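# Move the box beside the blue foam block into the tote

## Task

Find the cardboard box that sits beside the blue foam block and get it into the tote near the door, wholly inside with no part overhanging the rim. The other cardboard boxes must remain on their desks. The robot must not topple or finish leaning, or the task fails. The result only counts if the box stays there without the robot holding it.

## Robot and tools

Robot: TidyBot++, a single-arm mobile manipulator. The base is 0.54 m long, 0.50 m wide and 0.38 m tall, on four powered casters. It carries one seven-joint arm with a two-finger gripper. The shoulder sits 0.12 m ahead of the base centre, 0.68 m off the floor. Segment lengths are 0.42 m (upper arm), 0.31 m (forearm) and 0.31 m (wrist to hand point). At the start the arm is folded with the hand pointing down. In that pose the hand reaches up to 0.08 m past the base front and the elbow up to 1.15 m high.

Frames: the base frame has its origin on the floor under the base centre, x forward, y left, z up. The odometry frame is the base frame as it was at scene start. hand_pose is the point midway between the finger pads, given in the base frame. Its z axis runs out along the fingers and its y axis is the closing direction. Cameras: base_camera (fixed, about 0.35 m up, looking forward and down) and wrist_camera (fisheye, looks along the hand).

execute_actions: arguments are actions (a list of zero or one action) and cameras (a list of "base_camera", "wrist_camera" or "all"; omitted, null or ["all"] gives every camera, [] gives none). An empty list just reports state and images. An action may contain:
- base: exactly one relative move from where the base now is. translate_m is metres, forward positive, -2 to 2. strafe_m is metres sideways without turning, left positive, -2 to 2. rotate_rad is radians in place, counter-clockwise from above positive, -6.3 to 6.3.
- joints: absolute target angles by name, radians. joint_1_rad (any angle; turns the whole arm about vertical; positive is clockwise from above, opposite to rotate_rad). joint_2_rad shoulder, -2.249 to 2.249. joint_3_rad any angle (upper-arm roll). joint_4_rad elbow, -2.579 to 2.579. joint_5_rad any angle (forearm roll). joint_6_rad wrist, -2.099 to 2.099. joint_7_rad any angle (hand roll; hand down, positive is counter-clockwise from above, and 1.57 makes the fingers open left-right). gripper_pos is a 0 to 1 scale, 0 fully open (about 85 mm gap), 1 closed; gap is roughly 85 x (1 - gripper_pos) mm. Any-angle joints go the short way, so turn in steps under half a turn.
- speeds: optional caps for that action only. translate_m and strafe_m 0.05 to 0.5 m/s, rotate_rad 0.1 to 1.57 rad/s. The maximum is the default. A base move needing more than 8.667 s is refused, and no action may exceed 15 s.
Base and joint motions start together. Unknown keys or out-of-range values cause refusal with no motion. Joints left out may still be driving to old targets.

Planar arm geometry: with joint_1_rad 0, joint_3_rad 3.14 and joint_5_rad 0, the arm stays in the base's x-z plane. Segment tilts from vertical (forward positive) are j2, j2 - j4, and j2 - j4 - j6. Reach forward and height above the shoulder are sums of length times sin and cos of those tilts. A downward-pointing hand reaches at most about 0.94 m above the floor, and only near the base.

wait: seconds, 0 to 10; nothing new commanded; returns state and images. zoom_image: camera plus region [x0, y0, x1, y1] in pixels of that camera's latest image (base_camera 644x364, wrist_camera 644x476), at most 504 by 504. read_manual: licence texts only. finished_scene: scene = current scene number; it ends the scene irreversibly and reports success. Finish only once the box rests in the tote by itself and the gripper has let go. A reply without a tool call ends everything.

Result lines: base_odometry is wheel-based (slip counts as travel; heading positive left, -3.142 to 3.142). base_tilt is degrees, forward and right positive. joint_positions lists angles. base_status and joint_status show how motions ended: done, off_target (stopped short, may still push), contact_stop or time_out (target dropped, holding there), not_followed (self-collision check withheld arm targets; see the cause line, and the robot may retry them later). For the gripper at 1, done means empty and off_target means something is held. on_its_own reports unrequested motion. motor_effort is percent of maximum, with the peak in brackets. ARM HIT means the arm struck itself or the base. Motor temperatures: MOTOR HOT from 60 °C, and an OVER-TEMPERATURE FAULT at 75 °C lets the arm sink. A torque fault (joints 1-4 limit 104.5 N m, 5-7 limit 51.3 N m) freezes the arm and gripper for 10 s while the base carries on.

Practical cautions: friction and sag leave the hand a centimetre or two off. Correct by sending last command + (wanted - read), but never send a loaded joint its own reading. Trust the images over hand_pose. A blocked base may report done while short. Don't drive while the raised arm is caught on something higher than about 0.8 m, since the robot can tip; pull the arm back or reverse to recover. Avoid driving the arm into objects, dropping or slamming the box, and hard pushes. Loose objects may occasionally be bumped by outside forces. The robot holds your last command while you think, so shorter replies mean less idle holding and heat.

Each tool is called after ">>>" by a JSON object that holds its "op" and its "data", one argument or row to a line.

## Session

>>> {"op": "execute_actions", "data": {
  "actions": []
}}

Scene clock: 0.00 s.
Motor temperatures (°C, as the motors report them): [32 30 25 28 35 33 34]
base_odometry: x=+0.000 y=+0.000 heading=+0.000 (m, m, rad; odometry frame)
base_tilt: forward=+0.1 right=-0.3 (deg)
base_status: not commanded
joint_positions: joint_1_rad=+0.023 joint_2_rad=-0.312 joint_3_rad=+3.126 joint_4_rad=-2.537 joint_5_rad=-0.003 joint_6_rad=-0.825 joint_7_rad=+1.533 gripper_pos=+0.000
joint_status: not commanded
motor_effort: joint_1_rad=+0 joint_2_rad=-3 joint_3_rad=-1 joint_4_rad=+16 joint_5_rad=-1 joint_6_rad=+1 joint_7_rad=-1 (%)
hand_pose: x=+0.2676 y=+0.0002 z=+0.5809 quat_wxyz=(+0.001, +0.999, -0.024, +0.046) (m; base frame)
pictures: base_camera, wrist_camera
Images, in order (width x height): base_camera 644x364, wrist_camera 644x476.

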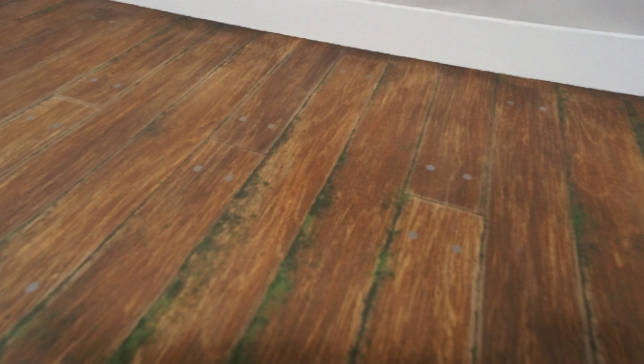

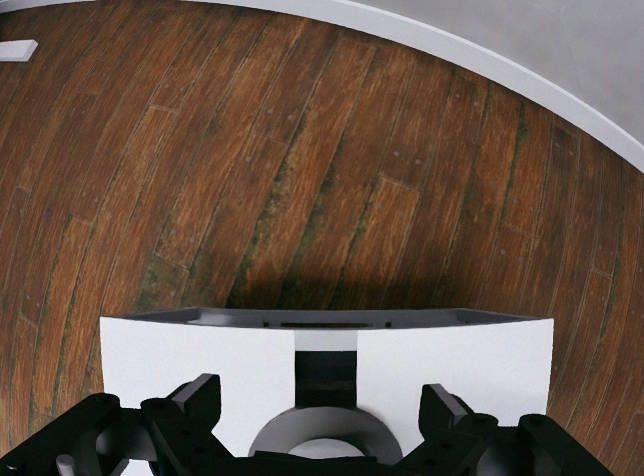

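>>> {"op": "execute_actions", "data": {
  "actions": [
    {"joints":{"joint_2_rad":-0.6,"joint_4_rad":-2.1,"joint_6_rad":-0.4}}
  ],
  "cameras": ["wrist_camera"]
}}

>>> {"op": "execute_actions", "data": {
  "actions": [
    {"base":{"rotate_rad":1.57}}
  ]
}}

>>> {"op": "execute_actions", "data": {
  "actions": [
    {"base":{"rotate_rad":1.57}}
  ]
}}

>>> {"op": "execute_actions", "data": {
  "actions": [
    {"base":{"rotate_rad":1.57}}
  ]
}}

Scene clock: 2.43 s.
Motor temperatures (°C, as the motors report them): [32 30 25 28 35 33 34]
base_odometry: x=+0.000 y=+0.000 heading=+0.000 (m, m, rad; odometry frame)
base_tilt: forward=+0.0 right=-0.2 (deg)
base_status: not commanded
joint_positions: joint_1_rad=+0.023 joint_2_rad=-0.585 joint_3_rad=+3.126 joint_4_rad=-2.106 joint_5_rad=-0.003 joint_6_rad=-0.427 joint_7_rad=+1.533 gripper_pos=+0.000
joint_status: all done
motor_effort: joint_1_rad=+0(0) joint_2_rad=-2(6) joint_3_rad=+0(1) joint_4_rad=+25(25) joint_5_rad=-1(1) joint_6_rad=+8(7) joint_7_rad=-1(0) (%)
hand_pose: x=+0.4900 y=+0.0000 z=+0.9332 quat_wxyz=(-0.005, +0.827, -0.018, +0.562) (m; base frame)
pictures: wrist_camera
camera_calibration (this result's frames):
wrist_camera: T_world_to_cam=[[0.00501918, -0.999981, 0.00366176, -0.0072705], [-0.331117, -0.00511718, -0.943576, 1.10733], [0.943576, 0.00352351, -0.331136, -0.0255906], [0, 0, 0, 1]] pos_world=[0.390839, -0.00151377, 1.0364]
Images, in order (width x height): wrist_camera 644x476.

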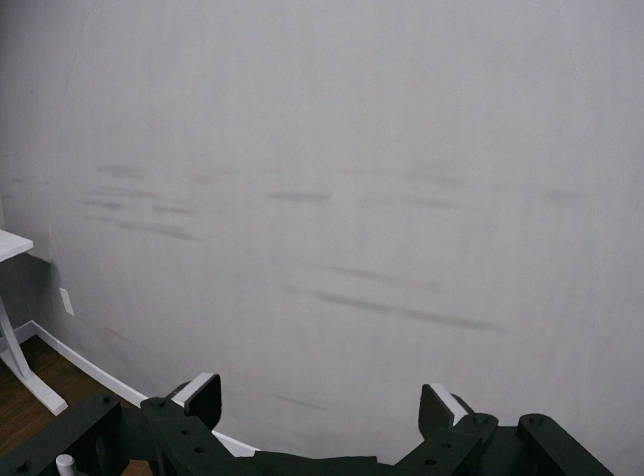

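Scene clock: 4.77 s.
Motor temperatures (°C, as the motors report them): [32 30 25 28 35 33 34]
base_odometry: x=+0.000 y=+0.000 heading=+1.568 (m, m, rad; odometry frame)
base_tilt: forward=+0.1 right=-0.2 (deg)
base_status: done
joint_positions: joint_1_rad=+0.023 joint_2_rad=-0.585 joint_3_rad=+3.126 joint_4_rad=-2.106 joint_5_rad=-0.003 joint_6_rad=-0.427 joint_7_rad=+1.533 gripper_pos=+0.000
joint_status: not commanded
motor_effort: joint_1_rad=+0(1) joint_2_rad=-2(2) joint_3_rad=-1(0) joint_4_rad=+24(25) joint_5_rad=-1(1) joint_6_rad=+8(8) joint_7_rad=-1(1) (%)
hand_pose: x=+0.4900 y=+0.0000 z=+0.9333 quat_wxyz=(-0.005, +0.827, -0.018, +0.562) (m; base frame)
pictures: base_camera, wrist_camera
camera_calibration (this result's frames):
wrist_camera: T_world_to_cam=[[0.00506123, -0.99998, 0.00366466, -0.00727846], [-0.330939, -0.00513317, -0.943638, 1.10738], [0.943639, 0.00356319, -0.330958, -0.025783], [0, 0, 0, 1]] pos_world=[0.390841, -0.00150209, 1.03646]
Images, in order (width x height): base_camera 644x364, wrist_camera 644x476.

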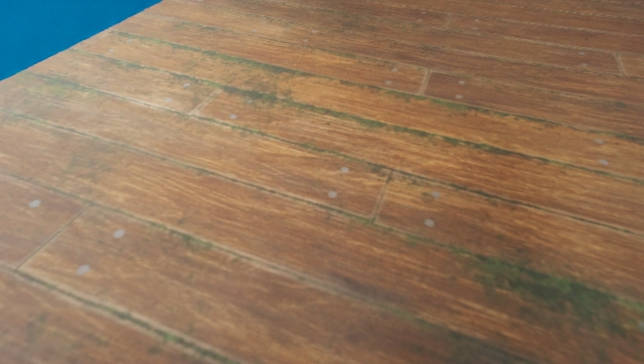

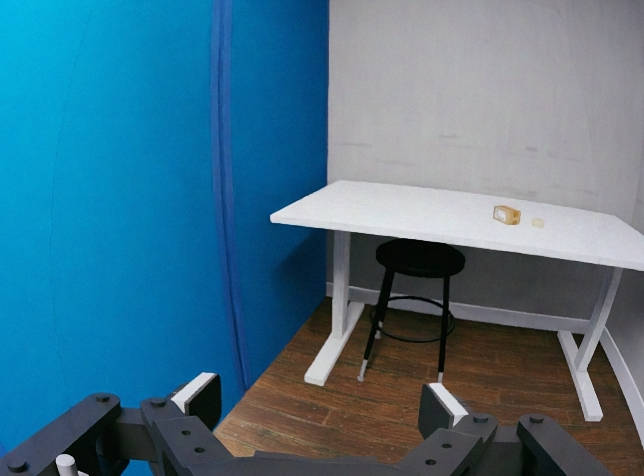

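Scene clock: 7.10 s.
Motor temperatures (°C, as the motors report them): [32 30 25 28 35 33 34]
base_odometry: x=+0.000 y=+0.000 heading=+3.137 (m, m, rad; odometry frame)
base_tilt: forward=+0.1 right=-0.1 (deg)
base_status: done
joint_positions: joint_1_rad=+0.023 joint_2_rad=-0.585 joint_3_rad=+3.126 joint_4_rad=-2.106 joint_5_rad=-0.003 joint_6_rad=-0.427 joint_7_rad=+1.533 gripper_pos=+0.000
joint_status: not commanded
motor_effort: joint_1_rad=+0(1) joint_2_rad=-2(2) joint_3_rad=+0(0) joint_4_rad=+25(25) joint_5_rad=-1(2) joint_6_rad=+8(8) joint_7_rad=-1(0) (%)
hand_pose: x=+0.4900 y=+0.0001 z=+0.9333 quat_wxyz=(-0.006, +0.827, -0.018, +0.562) (m; base frame)
pictures: base_camera, wrist_camera
camera_calibration (this result's frames):
wrist_camera: T_world_to_cam=[[0.00514043, -0.99998, 0.00366492, -0.00728812], [-0.330938, -0.00515963, -0.943638, 1.10738], [0.943638, 0.00363785, -0.330958, -0.025783], [0, 0, 0, 1]] pos_world=[0.390841, -0.00148052, 1.03646]
Images, in order (width x height): base_camera 644x364, wrist_camera 644x476.

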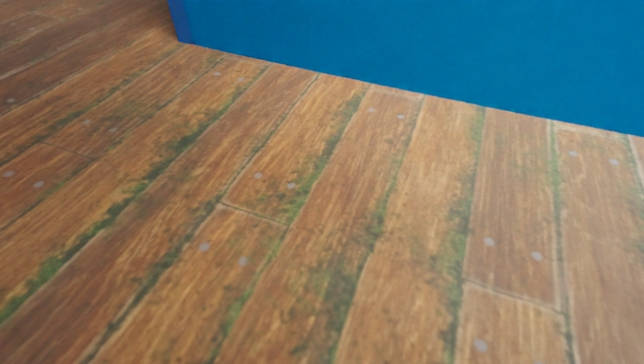

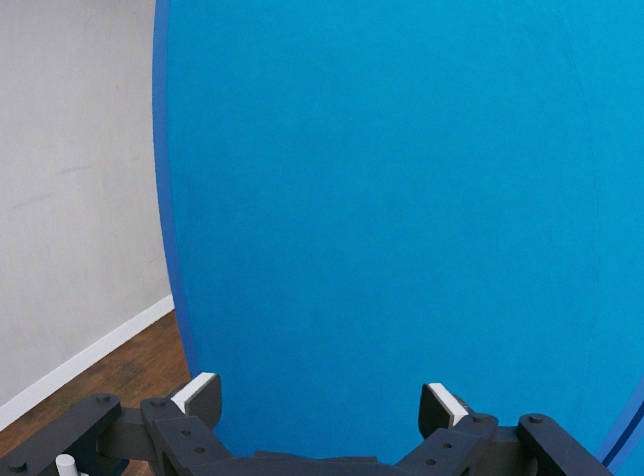

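Scene clock: 9.43 s.
Motor temperatures (°C, as the motors report them): [32 30 25 28 35 33 34]
base_odometry: x=+0.000 y=+0.000 heading=-1.578 (m, m, rad; odometry frame)
base_tilt: forward=+0.1 right=-0.2 (deg)
base_status: done
joint_positions: joint_1_rad=+0.023 joint_2_rad=-0.585 joint_3_rad=+3.126 joint_4_rad=-2.106 joint_5_rad=-0.003 joint_6_rad=-0.427 joint_7_rad=+1.533 gripper_pos=+0.000
joint_status: not commanded
motor_effort: joint_1_rad=+0(1) joint_2_rad=-1(2) joint_3_rad=-1(0) joint_4_rad=+25(25) joint_5_rad=-1(2) joint_6_rad=+8(8) joint_7_rad=-1(1) (%)
hand_pose: x=+0.4900 y=+0.0001 z=+0.9333 quat_wxyz=(-0.006, +0.827, -0.018, +0.562) (m; base frame)
pictures: base_camera, wrist_camera
camera_calibration (this result's frames):
wrist_camera: T_world_to_cam=[[0.00521003, -0.99998, 0.00366458, -0.00729608], [-0.330938, -0.00518234, -0.943638, 1.10738], [0.943638, 0.00370364, -0.330958, -0.0257828], [0, 0, 0, 1]] pos_world=[0.390841, -0.00146163, 1.03646]
Images, in order (width x height): base_camera 644x364, wrist_camera 644x476.

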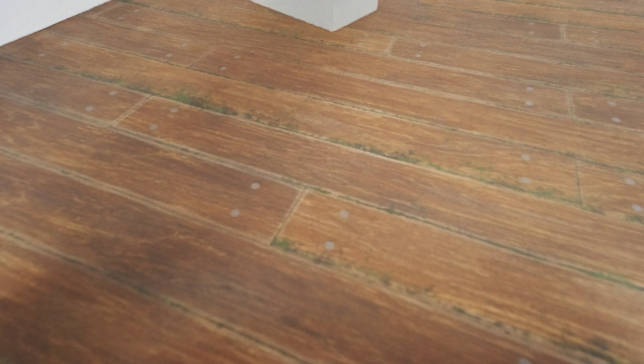

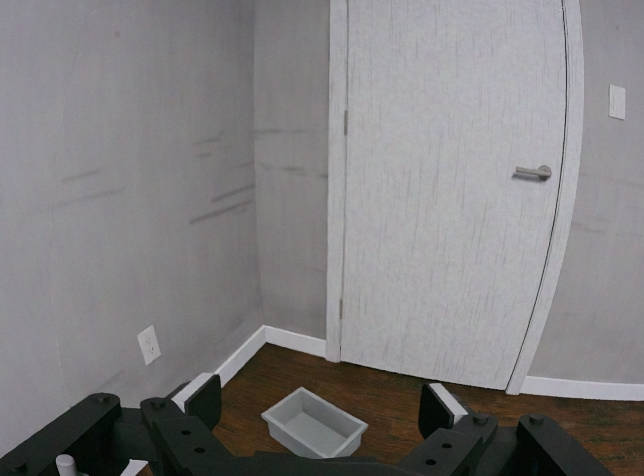

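>>> {"op": "execute_actions", "data": {
  "actions": [
    {"base":{"rotate_rad":-0.85}}
  ]
}}

>>> {"op": "execute_actions", "data": {
  "actions": [
    {"base":{"translate_m":1.3},"joints":{"joint_1_rad":1.2}}
  ]
}}

Scene clock: 12.67 s.
Motor temperatures (°C, as the motors report them): [32 30 25 28 35 33 34]
base_odometry: x=+0.000 y=+0.000 heading=-2.426 (m, m, rad; odometry frame)
base_tilt: forward=+0.1 right=-0.3 (deg)
base_status: done
joint_positions: joint_1_rad=+0.023 joint_2_rad=-0.585 joint_3_rad=+3.126 joint_4_rad=-2.106 joint_5_rad=-0.003 joint_6_rad=-0.427 joint_7_rad=+1.533 gripper_pos=+0.000
joint_status: not commanded
motor_effort: joint_1_rad=+0(1) joint_2_rad=-1(3) joint_3_rad=-1(1) joint_4_rad=+25(25) joint_5_rad=-1(2) joint_6_rad=+8(8) joint_7_rad=-1(1) (%)
hand_pose: x=+0.4900 y=-0.0001 z=+0.9333 quat_wxyz=(-0.005, +0.827, -0.019, +0.562) (m; base frame)
pictures: base_camera, wrist_camera
camera_calibration (this result's frames):
wrist_camera: T_world_to_cam=[[0.00460153, -0.999983, 0.00366686, -0.00722527], [-0.330941, -0.00498311, -0.943638, 1.10738], [0.94364, 0.00312867, -0.330958, -0.0257832], [0, 0, 0, 1]] pos_world=[0.39084, -0.0016263, 1.03646]
Images, in order (width x height): base_camera 644x364, wrist_camera 644x476.

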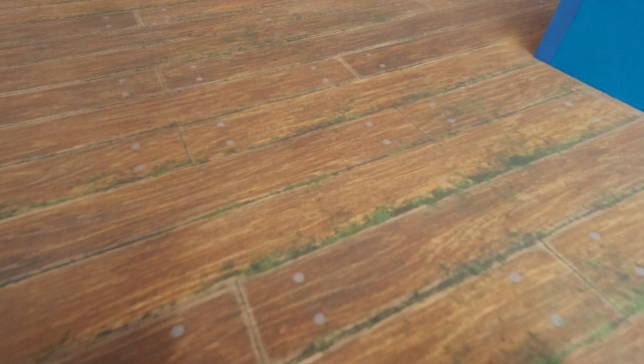

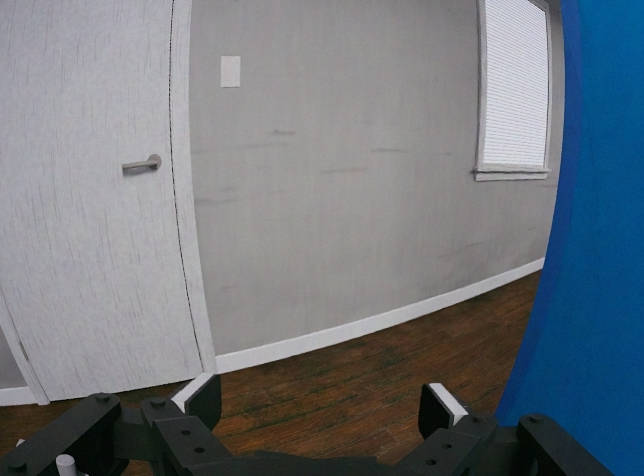

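Scene clock: 16.63 s.
Motor temperatures (°C, as the motors report them): [32 30 25 28 35 33 34]
base_odometry: x=-0.983 y=-0.851 heading=-2.427 (m, m, rad; odometry frame)
base_tilt: forward=+0.1 right=-0.2 (deg)
base_status: done
joint_positions: joint_1_rad=+1.191 joint_2_rad=-0.588 joint_3_rad=+3.126 joint_4_rad=-2.106 joint_5_rad=-0.003 joint_6_rad=-0.427 joint_7_rad=+1.533 gripper_pos=+0.000
joint_status: all done
motor_effort: joint_1_rad=+0(2) joint_2_rad=-2(2) joint_3_rad=-1(1) joint_4_rad=+25(25) joint_5_rad=-1(1) joint_6_rad=+8(8) joint_7_rad=-1(1) (%)
hand_pose: x=+0.2641 y=-0.3405 z=+0.9348 quat_wxyz=(+0.306, +0.679, -0.471, +0.473) (m; base frame)
pictures: base_camera, wrist_camera
camera_calibration (this result's frames):
wrist_camera: T_world_to_cam=[[-0.918001, -0.396559, 0.00377682, 0.102489], [-0.133021, 0.298932, -0.944958, 1.08475], [0.373603, -0.867975, -0.327171, 0.0394182], [0, 0, 0, 1]] pos_world=[0.223653, -0.24941, 1.03755]
Images, in order (width x height): base_camera 644x364, wrist_camera 644x476.

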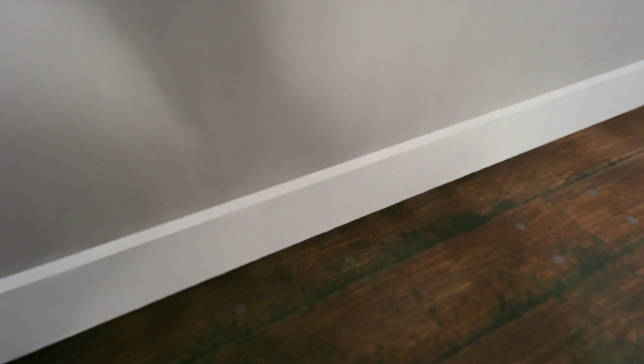

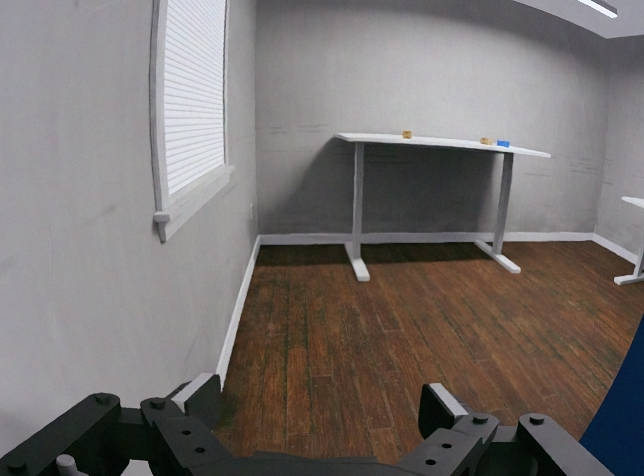

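>>> {"op": "execute_actions", "data": {
  "actions": [
    {"base":{"rotate_rad":-1.117},"joints":{"joint_1_rad":0.0}}
  ]
}}

>>> {"op": "execute_actions", "data": {
  "actions": [
    {"base":{"translate_m":1.0},"joints":{"joint_2_rad":-0.3,"joint_4_rad":-1.5,"joint_6_rad":-0.7}}
  ]
}}

Scene clock: 19.87 s.
Motor temperatures (°C, as the motors report them): [32 30 25 28 35 33 34]
base_odometry: x=-0.983 y=-0.851 heading=+2.741 (m, m, rad; odometry frame)
base_tilt: forward=+0.2 right=-0.2 (deg)
base_status: done
joint_positions: joint_1_rad=+0.009 joint_2_rad=-0.588 joint_3_rad=+3.126 joint_4_rad=-2.106 joint_5_rad=-0.003 joint_6_rad=-0.427 joint_7_rad=+1.533 gripper_pos=+0.000
joint_status: all done
motor_effort: joint_1_rad=+0(2) joint_2_rad=-2(2) joint_3_rad=+0(1) joint_4_rad=+25(25) joint_5_rad=-2(1) joint_6_rad=+8(8) joint_7_rad=-1(1) (%)
hand_pose: x=+0.4891 y=+0.0052 z=+0.9348 quat_wxyz=(-0.009, +0.826, -0.013, +0.563) (m; base frame)
pictures: base_camera, wrist_camera
camera_calibration (this result's frames):
wrist_camera: T_world_to_cam=[[0.0189026, -0.999814, 0.00377726, -0.00900315], [-0.32704, -0.00975308, -0.94496, 1.10784], [0.944821, 0.0166269, -0.327164, -0.0285616], [0, 0, 0, 1]] pos_world=[0.389465, 0.00227829, 1.03756]
Images, in order (width x height): base_camera 644x364, wrist_camera 644x476.

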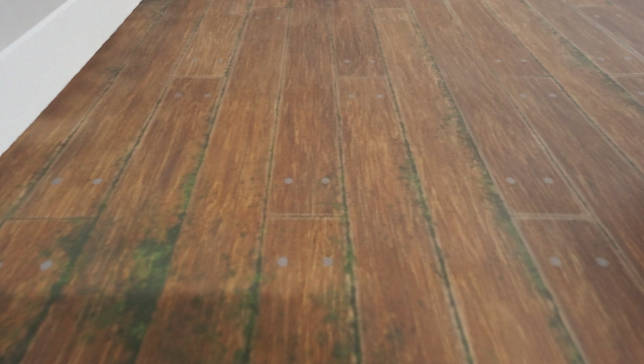

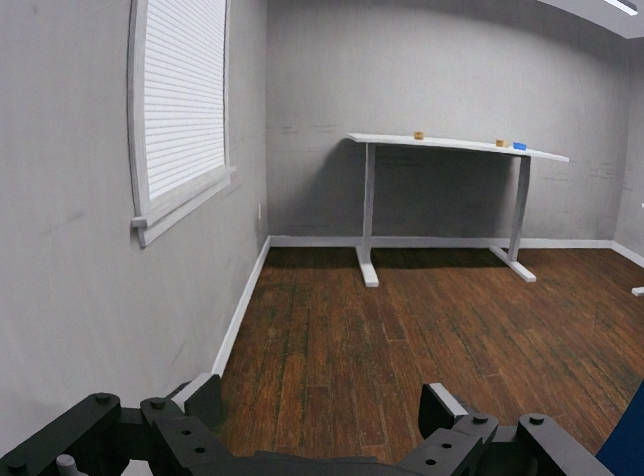

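Scene clock: 23.23 s.
Motor temperatures (°C, as the motors report them): [32 30 25 28 35 33 34]
base_odometry: x=-1.903 y=-0.460 heading=+2.740 (m, m, rad; odometry frame)
base_tilt: forward=+0.1 right=-0.2 (deg)
base_status: done
joint_positions: joint_1_rad=+0.009 joint_2_rad=-0.309 joint_3_rad=+3.126 joint_4_rad=-1.511 joint_5_rad=-0.003 joint_6_rad=-0.669 joint_7_rad=+1.533 gripper_pos=+0.000
joint_status: all done
motor_effort: joint_1_rad=+0(0) joint_2_rad=-11(12) joint_3_rad=+0(1) joint_4_rad=+24(26) joint_5_rad=-1(1) joint_6_rad=+8(7) joint_7_rad=+0(1) (%)
hand_pose: x=+0.5816 y=+0.0064 z=+1.1037 quat_wxyz=(-0.012, +0.805, -0.012, +0.593) (m; base frame)
pictures: base_camera, wrist_camera
camera_calibration (this result's frames):
wrist_camera: T_world_to_cam=[[0.021829, -0.999761, 0.00121629, -0.0090128], [-0.257171, -0.00679077, -0.966342, 1.2807], [0.966119, 0.0207815, -0.257258, -0.150346], [0, 0, 0, 1]] pos_world=[0.474809, 0.00281072, 1.19893]
Images, in order (width x height): base_camera 644x364, wrist_camera 644x476.

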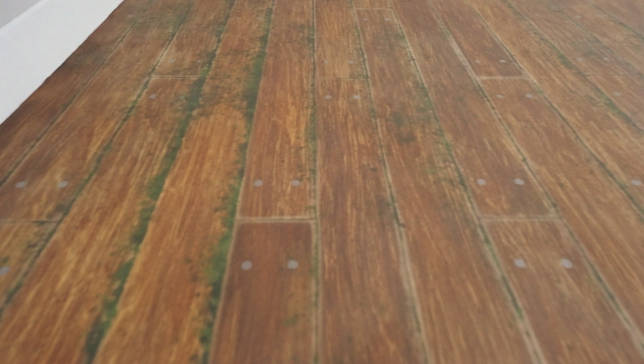

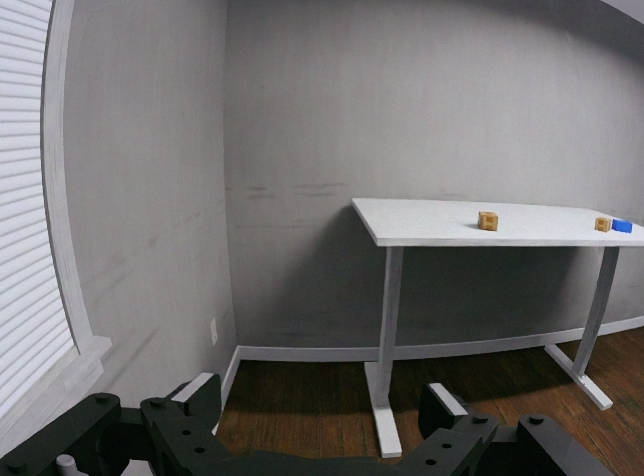

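>>> {"op": "execute_actions", "data": {
  "actions": [
    {"base":{"strafe_m":-1.16}}
  ]
}}

>>> {"op": "execute_actions", "data": {
  "actions": [
    {"base":{"translate_m":0.5},"joints":{"joint_6_rad":-0.9}}
  ]
}}

Scene clock: 27.50 s.
Motor temperatures (°C, as the motors report them): [32 30 25 28 35 33 34]
base_odometry: x=-1.451 y=+0.608 heading=+2.740 (m, m, rad; odometry frame)
base_tilt: forward=+0.1 right=-0.2 (deg)
base_status: done
joint_positions: joint_1_rad=+0.007 joint_2_rad=-0.309 joint_3_rad=+3.126 joint_4_rad=-1.510 joint_5_rad=-0.003 joint_6_rad=-0.670 joint_7_rad=+1.533 gripper_pos=+0.000
joint_status: not commanded
motor_effort: joint_1_rad=-1(1) joint_2_rad=-10(12) joint_3_rad=-1(1) joint_4_rad=+23(25) joint_5_rad=-2(1) joint_6_rad=+8(8) joint_7_rad=-1(1) (%)
hand_pose: x=+0.5815 y=+0.0075 z=+1.1040 quat_wxyz=(-0.013, +0.805, -0.011, +0.593) (m; base frame)
pictures: base_camera, wrist_camera
camera_calibration (this result's frames):
wrist_camera: T_world_to_cam=[[0.0240503, -0.99971, 0.00121834, -0.00927663], [-0.257214, -0.00736553, -0.966326, 1.28091], [0.966055, 0.022927, -0.257317, -0.150124], [0, 0, 0, 1]] pos_world=[0.47472, 0.00360255, 1.19916]
Images, in order (width x height): base_camera 644x364, wrist_camera 644x476.

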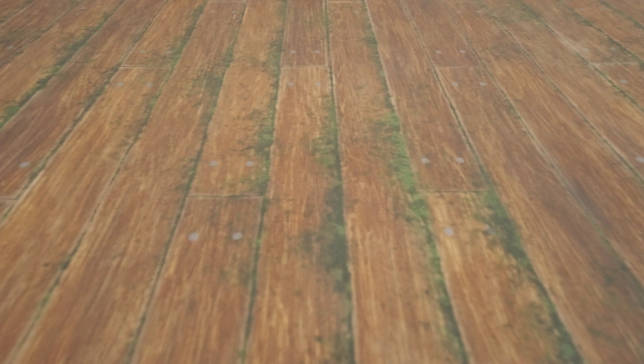

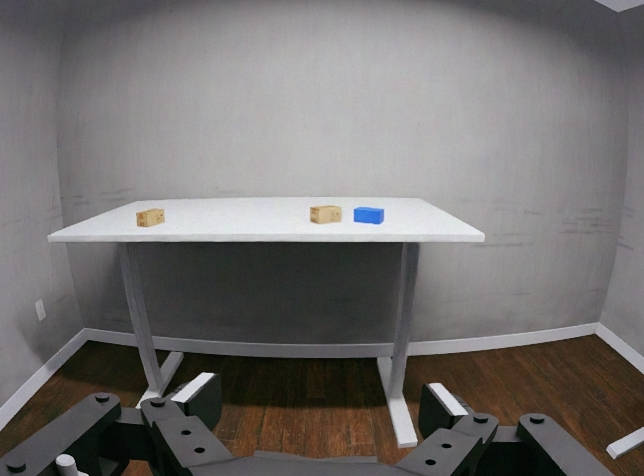

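Scene clock: 29.87 s.
Motor temperatures (°C, as the motors report them): [32 30 25 28 35 33 34]
base_odometry: x=-1.911 y=+0.804 heading=+2.740 (m, m, rad; odometry frame)
base_tilt: forward=+0.1 right=-0.3 (deg)
base_status: done
joint_positions: joint_1_rad=+0.006 joint_2_rad=-0.300 joint_3_rad=+3.126 joint_4_rad=-1.504 joint_5_rad=-0.003 joint_6_rad=-0.889 joint_7_rad=+1.533 gripper_pos=+0.000
joint_status: all done
motor_effort: joint_1_rad=+0(1) joint_2_rad=-10(13) joint_3_rad=-1(0) joint_4_rad=+23(25) joint_5_rad=-1(2) joint_6_rad=+7(9) joint_7_rad=-1(1) (%)
hand_pose: x=+0.5579 y=+0.0071 z=+1.0410 quat_wxyz=(-0.011, +0.866, -0.012, +0.500) (m; base frame)
pictures: base_camera, wrist_camera
camera_calibration (this result's frames):
wrist_camera: T_world_to_cam=[[0.0236261, -0.999718, -0.00223492, -0.00512009], [-0.463423, -0.00897108, -0.886092, 1.24553], [0.885822, 0.0219706, -0.463504, 0.115933], [0, 0, 0, 1]] pos_world=[0.47463, 0.00350793, 1.15737]
Images, in order (width x height): base_camera 644x364, wrist_camera 644x476.

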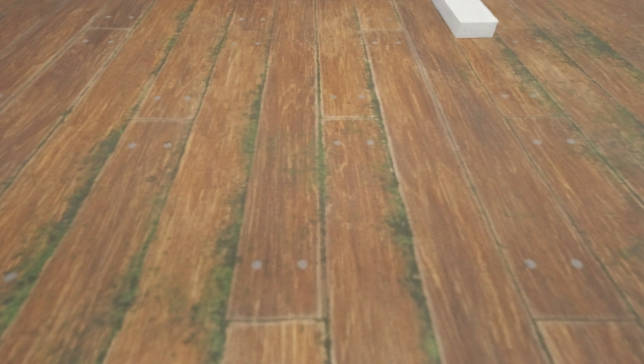

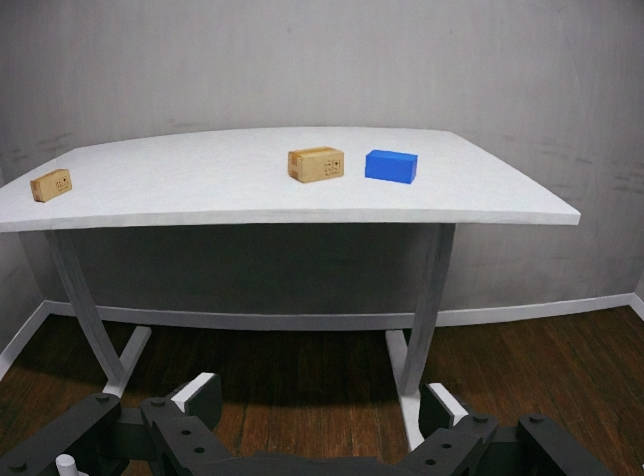

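>>> {"op": "execute_actions", "data": {
  "actions": [
    {"base":{"rotate_rad":-0.96}}
  ],
  "cameras": []
}}

>>> {"op": "execute_actions", "data": {
  "actions": [
    {"base":{"translate_m":-0.33},"joints":{"joint_1_rad":0,"joint_2_rad":0.03,"joint_3_rad":3.14,"joint_4_rad":-1.5,"joint_6_rad":-0.4,"joint_7_rad":1.6}}
  ],
  "cameras": []
}}

>>> {"op": "execute_actions", "data": {
  "actions": [
    {"base":{"strafe_m":0.93}}
  ]
}}

Scene clock: 34.57 s.
Motor temperatures (°C, as the motors report them): [32 30 25 28 35 33 34]
base_odometry: x=-1.911 y=+0.804 heading=+1.781 (m, m, rad; odometry frame)
base_tilt: forward=+0.1 right=-0.2 (deg)
base_status: done
joint_positions: joint_1_rad=+0.005 joint_2_rad=-0.300 joint_3_rad=+3.126 joint_4_rad=-1.504 joint_5_rad=-0.003 joint_6_rad=-0.889 joint_7_rad=+1.533 gripper_pos=+0.000
joint_status: not commanded
motor_effort: joint_1_rad=+0(2) joint_2_rad=-9(12) joint_3_rad=+0(1) joint_4_rad=+23(24) joint_5_rad=-1(0) joint_6_rad=+7(7) joint_7_rad=-1(1) (%)
hand_pose: x=+0.5579 y=+0.0077 z=+1.0410 quat_wxyz=(-0.011, +0.866, -0.012, +0.500) (m; base frame)
pictures: none
No camera images: the call's "cameras" was empty. Leave "cameras" out to get every camera's image.

Scene clock: 36.53 s.
Motor temperatures (°C, as the motors report them): [32 30 25 28 35 33 34]
base_odometry: x=-1.842 y=+0.481 heading=+1.780 (m, m, rad; odometry frame)
base_tilt: forward=+0.1 right=-0.3 (deg)
base_status: done
joint_positions: joint_1_rad=+0.005 joint_2_rad=+0.017 joint_3_rad=+3.126 joint_4_rad=-1.503 joint_5_rad=-0.003 joint_6_rad=-0.430 joint_7_rad=+1.575 gripper_pos=+0.000
joint_status: all done
motor_effort: joint_1_rad=+0(0) joint_2_rad=-22(25) joint_3_rad=-1(1) joint_4_rad=+24(26) joint_5_rad=-2(1) joint_6_rad=+7(8) joint_7_rad=-1(0) (%)
hand_pose: x=+0.7291 y=+0.0078 z=+1.0028 quat_wxyz=(-0.003, +0.828, +0.005, +0.561) (m; base frame)
pictures: none
No camera images: the call's "cameras" was empty. Leave "cameras" out to get every camera's image.

Scene clock: 39.73 s.
Motor temperatures (°C, as the motors report them): [32 30 25 28 35 33 34]
base_odometry: x=-2.752 y=+0.287 heading=+1.781 (m, m, rad; odometry frame)
base_tilt: forward=+0.1 right=-0.3 (deg)
base_status: done
joint_positions: joint_1_rad=+0.001 joint_2_rad=+0.017 joint_3_rad=+3.128 joint_4_rad=-1.503 joint_5_rad=-0.003 joint_6_rad=-0.429 joint_7_rad=+1.575 gripper_pos=+0.000
joint_status: not commanded
motor_effort: joint_1_rad=+0(3) joint_2_rad=-21(25) joint_3_rad=-1(4) joint_4_rad=+24(25) joint_5_rad=-1(2) joint_6_rad=+8(8) joint_7_rad=-1(1) (%)
hand_pose: x=+0.7292 y=+0.0093 z=+1.0031 quat_wxyz=(-0.003, +0.828, +0.006, +0.561) (m; base frame)
pictures: base_camera, wrist_camera
camera_calibration (this result's frames):
wrist_camera: T_world_to_cam=[[0.0436027, -0.998448, 0.0346543, -0.0586829], [-0.331247, -0.0471735, -0.942364, 1.25174], [0.942536, 0.0296105, -0.332789, -0.225978], [0, 0, 0, 1]] pos_world=[0.630186, 0.00714841, 1.10642]
Images, in order (width x height): base_camera 644x364, wrist_camera 644x476.

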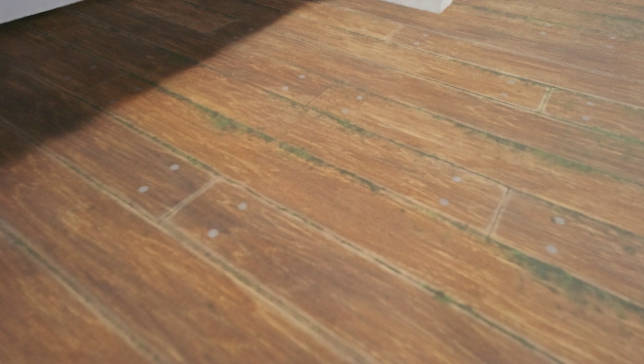

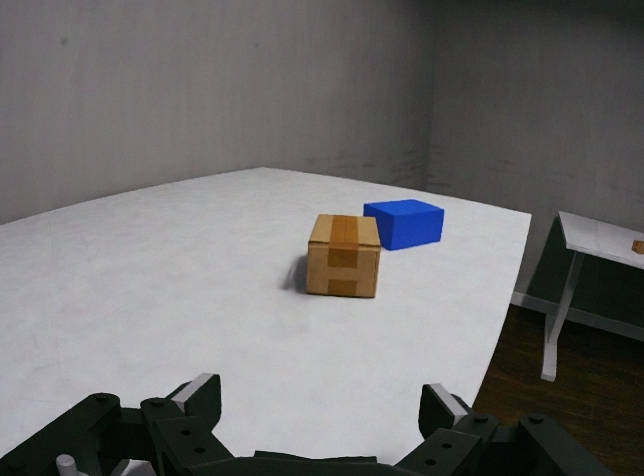

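>>> {"op": "execute_actions", "data": {
  "actions": [
    {"base":{"strafe_m":-0.012},"joints":{"joint_2_rad":0.055}}
  ],
  "cameras": []
}}

>>> {"op": "execute_actions", "data": {
  "actions": [
    {"base":{"translate_m":0.12},"speeds":{"translate_m":0.15}}
  ],
  "cameras": ["wrist_camera"]
}}

Scene clock: 41.27 s.
Motor temperatures (°C, as the motors report them): [32 30 25 28 35 33 34]
base_odometry: x=-2.740 y=+0.290 heading=+1.781 (m, m, rad; odometry frame)
base_tilt: forward=+0.2 right=-0.2 (deg)
base_status: done
joint_positions: joint_1_rad=+0.003 joint_2_rad=+0.037 joint_3_rad=+3.130 joint_4_rad=-1.503 joint_5_rad=-0.003 joint_6_rad=-0.429 joint_7_rad=+1.575 gripper_pos=+0.000
joint_status: all done
motor_effort: joint_1_rad=+0(3) joint_2_rad=-23(24) joint_3_rad=-1(2) joint_4_rad=+24(25) joint_5_rad=-1(2) joint_6_rad=+8(8) joint_7_rad=-1(1) (%)
hand_pose: x=+0.7354 y=+0.0070 z=+0.9912 quat_wxyz=(-0.002, +0.833, +0.005, +0.553) (m; base frame)
pictures: none
No camera images: the call's "cameras" was empty. Leave "cameras" out to get every camera's image.

Scene clock: 42.67 s.
Motor temperatures (°C, as the motors report them): [32 30 25 28 35 33 34]
base_odometry: x=-2.765 y=+0.407 heading=+1.781 (m, m, rad; odometry frame)
base_tilt: forward=+0.1 right=-0.2 (deg)
base_status: done
joint_positions: joint_1_rad=+0.003 joint_2_rad=+0.045 joint_3_rad=+3.130 joint_4_rad=-1.503 joint_5_rad=-0.003 joint_6_rad=-0.428 joint_7_rad=+1.575 gripper_pos=+0.000
joint_status: not commanded
motor_effort: joint_1_rad=+0(1) joint_2_rad=-21(25) joint_3_rad=+0(2) joint_4_rad=+24(26) joint_5_rad=-1(2) joint_6_rad=+8(8) joint_7_rad=-1(1) (%)
hand_pose: x=+0.7382 y=+0.0070 z=+0.9863 quat_wxyz=(-0.003, +0.835, +0.005, +0.550) (m; base frame)
pictures: wrist_camera
camera_calibration (this result's frames):
wrist_camera: T_world_to_cam=[[0.0408118, -0.998604, 0.0335312, -0.0575904], [-0.356543, -0.0459049, -0.93315, 1.24834], [0.933387, 0.0261282, -0.357919, -0.208413], [0, 0, 0, 1]] pos_world=[0.641966, 0.00524026, 1.09222]
Images, in order (width x height): wrist_camera 644x476.

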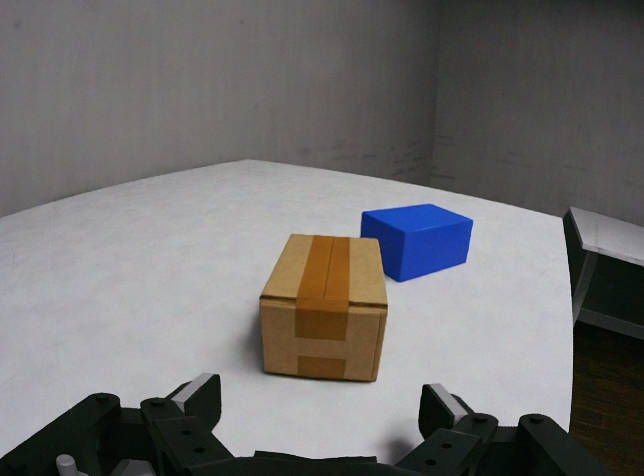

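>>> {"op": "execute_actions", "data": {
  "actions": [
    {"base":{"translate_m":0.085},"speeds":{"translate_m":0.1}}
  ],
  "cameras": ["wrist_camera"]
}}

>>> {"op": "execute_actions", "data": {
  "actions": [
    {"joints":{"gripper_pos":1}}
  ],
  "cameras": ["wrist_camera"]
}}

Scene clock: 44.43 s.
Motor temperatures (°C, as the motors report them): [32 30 25 28 35 33 34]
base_odometry: x=-2.783 y=+0.490 heading=+1.782 (m, m, rad; odometry frame)
base_tilt: forward=+0.1 right=-0.2 (deg)
base_status: done
joint_positions: joint_1_rad=+0.003 joint_2_rad=+0.048 joint_3_rad=+3.130 joint_4_rad=-1.503 joint_5_rad=-0.003 joint_6_rad=-0.428 joint_7_rad=+1.575 gripper_pos=+0.000
joint_status: not commanded
motor_effort: joint_1_rad=+0(2) joint_2_rad=-23(27) joint_3_rad=-1(1) joint_4_rad=+24(25) joint_5_rad=-1(2) joint_6_rad=+8(8) joint_7_rad=+0(1) (%)
hand_pose: x=+0.7390 y=+0.0070 z=+0.9846 quat_wxyz=(-0.003, +0.836, +0.005, +0.549) (m; base frame)
pictures: wrist_camera
camera_calibration (this result's frames):
wrist_camera: T_world_to_cam=[[0.0408994, -0.998604, 0.033415, -0.0575219], [-0.358999, -0.0458966, -0.932209, 1.24796], [0.932441, 0.0261308, -0.360375, -0.206719], [0, 0, 0, 1]] pos_world=[0.643122, 0.0052372, 1.09078]
Images, in order (width x height): wrist_camera 644x476.

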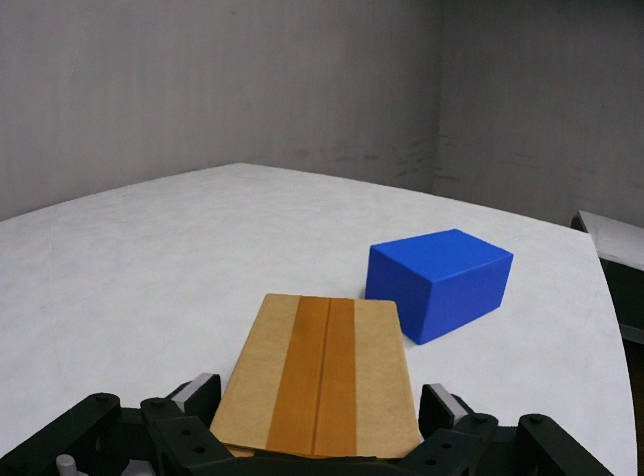

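Scene clock: 45.53 s.
Motor temperatures (°C, as the motors report them): [32 30 25 28 35 33 34]
base_odometry: x=-2.783 y=+0.490 heading=+1.782 (m, m, rad; odometry frame)
base_tilt: forward=+0.1 right=-0.2 (deg)
base_status: not commanded
joint_positions: joint_1_rad=+0.003 joint_2_rad=+0.048 joint_3_rad=+3.130 joint_4_rad=-1.503 joint_5_rad=-0.003 joint_6_rad=-0.426 joint_7_rad=+1.576 gripper_pos=+0.340
joint_status: gripper_pos off_target (ended at +0.340, target +1.000)
motor_effort: joint_1_rad=+0(1) joint_2_rad=-24(24) joint_3_rad=-1(2) joint_4_rad=+24(25) joint_5_rad=-1(2) joint_6_rad=+7(8) joint_7_rad=-1(1) (%)
hand_pose: x=+0.7393 y=+0.0070 z=+0.9855 quat_wxyz=(-0.002, +0.835, +0.005, +0.550) (m; base frame)
pictures: wrist_camera
camera_calibration (this result's frames):
wrist_camera: T_world_to_cam=[[0.0409447, -0.998589, 0.0338075, -0.057984], [-0.356673, -0.0462144, -0.933085, 1.24806], [0.933331, 0.0261466, -0.358062, -0.209613], [0, 0, 0, 1]] pos_world=[0.643161, 0.00525653, 1.09145]
Images, in order (width x height): wrist_camera 644x476.

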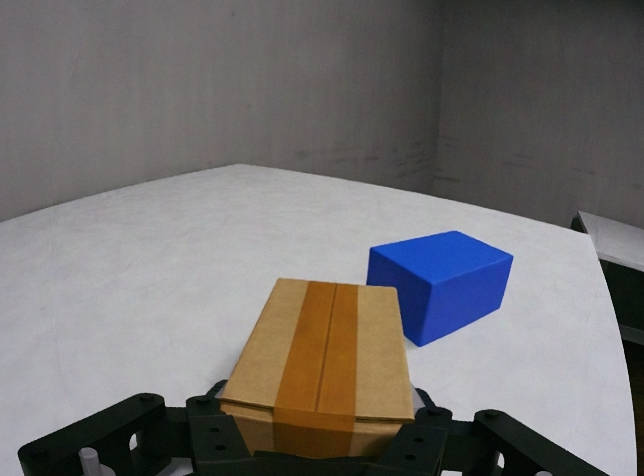

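>>> {"op": "execute_actions", "data": {
  "actions": [
    {"joints":{"joint_2_rad":-0.1,"gripper_pos":1}}
  ],
  "cameras": ["wrist_camera"]
}}

>>> {"op": "execute_actions", "data": {
  "actions": [
    {"base":{"translate_m":-0.63},"joints":{"joint_2_rad":-0.4,"gripper_pos":1}}
  ],
  "cameras": []
}}

>>> {"op": "execute_actions", "data": {
  "actions": [
    {"base":{"rotate_rad":-2.18},"speeds":{"rotate_rad":1.0},"joints":{"joint_4_rad":-2.1,"joint_6_rad":-0.7,"gripper_pos":1}}
  ]
}}

Scene clock: 47.50 s.
Motor temperatures (°C, as the motors report them): [32 30 25 28 35 33 34]
base_odometry: x=-2.783 y=+0.490 heading=+1.782 (m, m, rad; odometry frame)
base_tilt: forward=+0.1 right=-0.2 (deg)
base_status: not commanded
joint_positions: joint_1_rad=+0.003 joint_2_rad=-0.093 joint_3_rad=+3.130 joint_4_rad=-1.505 joint_5_rad=-0.003 joint_6_rad=-0.426 joint_7_rad=+1.576 gripper_pos=+0.340
joint_status: gripper_pos off_target (ended at +0.340, target +1.000); the others done
motor_effort: joint_1_rad=+0(0) joint_2_rad=-18(28) joint_3_rad=-1(1) joint_4_rad=+26(28) joint_5_rad=-1(1) joint_6_rad=+9(9) joint_7_rad=-1(1) (%)
hand_pose: x=+0.6904 y=+0.0071 z=+1.0684 quat_wxyz=(-0.002, +0.795, +0.005, +0.607) (m; base frame)
pictures: wrist_camera
camera_calibration (this result's frames):
wrist_camera: T_world_to_cam=[[0.0358371, -0.998575, 0.0395383, -0.0612559], [-0.223921, -0.0465814, -0.973493, 1.25952], [0.973948, 0.0260337, -0.225271, -0.304122], [0, 0, 0, 1]] pos_world=[0.580428, 0.00541915, 1.16005]
Images, in order (width x height): wrist_camera 644x476.

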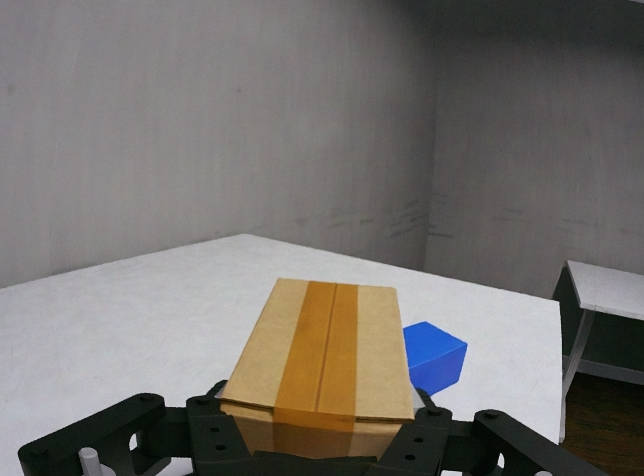

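Scene clock: 50.27 s.
Motor temperatures (°C, as the motors report them): [32 30 25 28 35 33 34]
base_odometry: x=-2.652 y=-0.126 heading=+1.782 (m, m, rad; odometry frame)
base_tilt: forward=+0.1 right=-0.2 (deg)
base_status: done
joint_positions: joint_1_rad=+0.002 joint_2_rad=-0.394 joint_3_rad=+3.131 joint_4_rad=-1.502 joint_5_rad=-0.003 joint_6_rad=-0.426 joint_7_rad=+1.576 gripper_pos=+0.340
joint_status: gripper_pos off_target (ended at +0.340, target +1.000); the others done
motor_effort: joint_1_rad=+0(4) joint_2_rad=-5(24) joint_3_rad=+0(6) joint_4_rad=+24(28) joint_5_rad=-2(2) joint_6_rad=+9(10) joint_7_rad=-1(1) (%)
hand_pose: x=+0.5497 y=+0.0072 z=+1.2222 quat_wxyz=(-0.001, +0.694, +0.005, +0.720) (m; base frame)
pictures: none
No camera images: the call's "cameras" was empty. Leave "cameras" out to get every camera's image.

Scene clock: 53.37 s.
Motor temperatures (°C, as the motors report them): [32 30 25 28 35 33 34]
base_odometry: x=-2.652 y=-0.126 heading=-0.397 (m, m, rad; odometry frame)
base_tilt: forward=+0.1 right=-0.3 (deg)
base_status: done
joint_positions: joint_1_rad=+0.002 joint_2_rad=-0.394 joint_3_rad=+3.131 joint_4_rad=-2.096 joint_5_rad=-0.003 joint_6_rad=-0.673 joint_7_rad=+1.576 gripper_pos=+0.340
joint_status: gripper_pos off_target (ended at +0.340, target +1.000); the others done
motor_effort: joint_1_rad=+0(2) joint_2_rad=-7(10) joint_3_rad=+0(3) joint_4_rad=+24(28) joint_5_rad=-1(1) joint_6_rad=+6(9) joint_7_rad=-1(1) (%)
hand_pose: x=+0.4850 y=+0.0053 z=+0.8050 quat_wxyz=(+0.000, +0.927, +0.006, +0.374) (m; base frame)
pictures: base_camera, wrist_camera
camera_calibration (this result's frames):
wrist_camera: T_world_to_cam=[[0.0515946, -0.998401, 0.0230773, -0.0397078], [-0.690483, -0.052358, -0.721452, 0.980424], [0.721507, 0.0212886, -0.69208, 0.334808], [0, 0, 0, 1]] pos_world=[0.437449, 0.00456118, 0.939959]
Images, in order (width x height): base_camera 644x364, wrist_camera 644x476.

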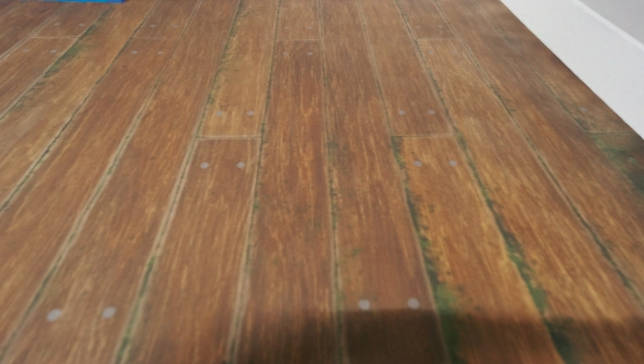

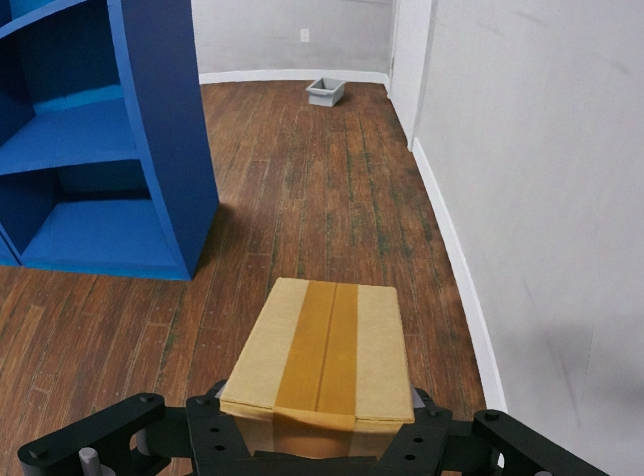

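>>> {"op": "execute_actions", "data": {
  "actions": [
    {"base":{"translate_m":2.0},"joints":{"gripper_pos":1}}
  ]
}}

Scene clock: 59.07 s.
Motor temperatures (°C, as the motors report them): [32 30 25 28 35 33 34]
base_odometry: x=-0.808 y=-0.902 heading=-0.398 (m, m, rad; odometry frame)
base_tilt: forward=+0.1 right=-0.2 (deg)
base_status: done
joint_positions: joint_1_rad=+0.002 joint_2_rad=-0.395 joint_3_rad=+3.131 joint_4_rad=-2.097 joint_5_rad=-0.003 joint_6_rad=-0.676 joint_7_rad=+1.576 gripper_pos=+0.340
joint_status: gripper_pos off_target (ended at +0.340, target +1.000)
motor_effort: joint_1_rad=+0(1) joint_2_rad=-6(10) joint_3_rad=-1(0) joint_4_rad=+23(25) joint_5_rad=-1(2) joint_6_rad=+6(7) joint_7_rad=+0(1) (%)
hand_pose: x=+0.4840 y=+0.0053 z=+0.8041 quat_wxyz=(+0.000, +0.928, +0.006, +0.373) (m; base frame)
pictures: base_camera, wrist_camera
camera_calibration (this result's frames):
wrist_camera: T_world_to_cam=[[0.0516574, -0.998401, 0.0229493, -0.0395734], [-0.692707, -0.0523749, -0.719315, 0.978449], [0.719366, 0.0212608, -0.694305, 0.337733], [0, 0, 0, 1]] pos_world=[0.43687, 0.00455564, 0.939211]
Images, in order (width x height): base_camera 644x364, wrist_camera 644x476.

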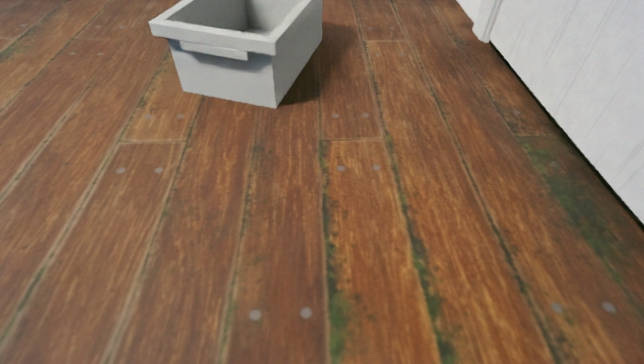

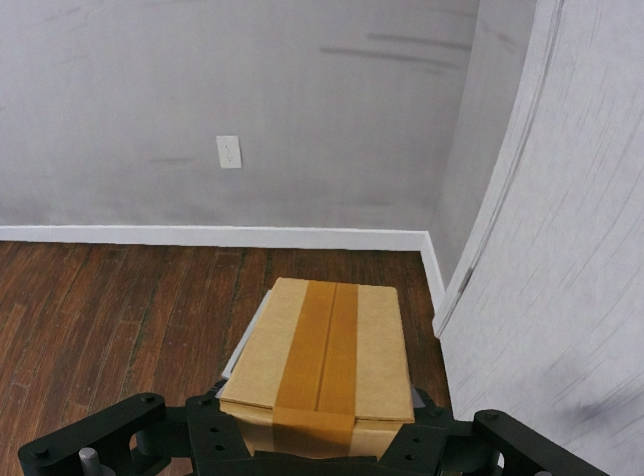

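>>> {"op": "execute_actions", "data": {
  "actions": [
    {"base":{"strafe_m":0.12},"joints":{"joint_2_rad":1.08,"joint_4_rad":-1.6,"joint_6_rad":-0.72,"joint_7_rad":1.35,"gripper_pos":1}}
  ],
  "cameras": []
}}

>>> {"op": "execute_actions", "data": {
  "actions": [
    {"base":{"translate_m":0.32},"joints":{"gripper_pos":1}}
  ]
}}

Scene clock: 63.87 s.
Motor temperatures (°C, as the motors report them): [32 30 25 28 35 33 34]
base_odometry: x=-0.761 y=-0.791 heading=-0.398 (m, m, rad; odometry frame)
base_tilt: forward=+0.2 right=-0.2 (deg)
base_status: done
joint_positions: joint_1_rad=+0.001 joint_2_rad=+1.071 joint_3_rad=+3.131 joint_4_rad=-1.614 joint_5_rad=-0.003 joint_6_rad=-0.685 joint_7_rad=+1.375 gripper_pos=+0.340
joint_status: gripper_pos off_target (ended at +0.340, target +1.000); the others done
motor_effort: joint_1_rad=+0(1) joint_2_rad=-39(39) joint_3_rad=-3(1) joint_4_rad=+7(24) joint_5_rad=-2(2) joint_6_rad=-2(7) joint_7_rad=-1(1) (%)
hand_pose: x=+0.5560 y=+0.0070 z=+0.2982 quat_wxyz=(+0.006, +0.989, -0.096, -0.114) (m; base frame)
pictures: none
No camera images: the call's "cameras" was empty. Leave "cameras" out to get every camera's image.

Scene clock: 65.73 s.
Motor temperatures (°C, as the motors report them): [32 30 25 28 35 33 34]
base_odometry: x=-0.466 y=-0.915 heading=-0.397 (m, m, rad; odometry frame)
base_tilt: forward=+0.1 right=-0.2 (deg)
base_status: done
joint_positions: joint_1_rad=+0.001 joint_2_rad=+1.072 joint_3_rad=+3.131 joint_4_rad=-1.603 joint_5_rad=-0.003 joint_6_rad=-0.691 joint_7_rad=+1.375 gripper_pos=+0.340
joint_status: gripper_pos off_target (ended at +0.340, target +1.000)
motor_effort: joint_1_rad=+0(2) joint_2_rad=-38(41) joint_3_rad=-1(2) joint_4_rad=+7(9) joint_5_rad=-1(2) joint_6_rad=-2(3) joint_7_rad=-1(1) (%)
hand_pose: x=+0.5609 y=+0.0070 z=+0.2991 quat_wxyz=(+0.006, +0.989, -0.096, -0.112) (m; base frame)
pictures: base_camera, wrist_camera
camera_calibration (this result's frames):
wrist_camera: T_world_to_cam=[[-0.151657, -0.988388, 0.00941948, 0.0877429], [-0.971837, 0.150843, 0.181053, 0.554406], [-0.180371, 0.0183038, -0.983428, 0.522941], [0, 0, 0, 1]] pos_world=[0.646422, -0.00647598, 0.413072]
Images, in order (width x height): base_camera 644x364, wrist_camera 644x476.

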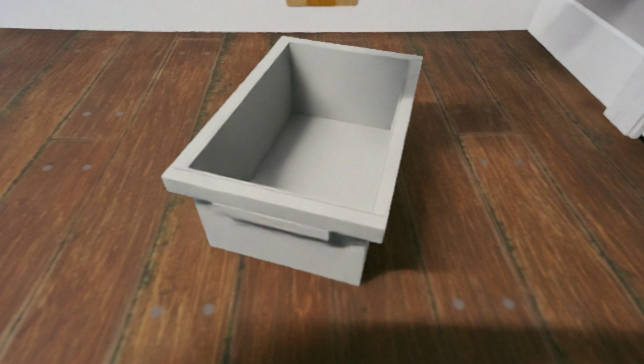

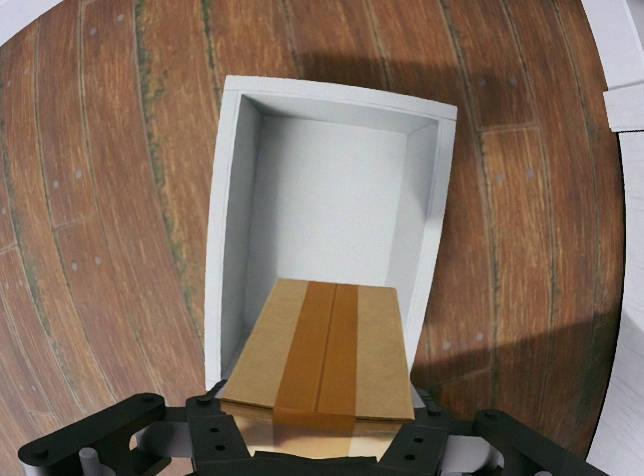

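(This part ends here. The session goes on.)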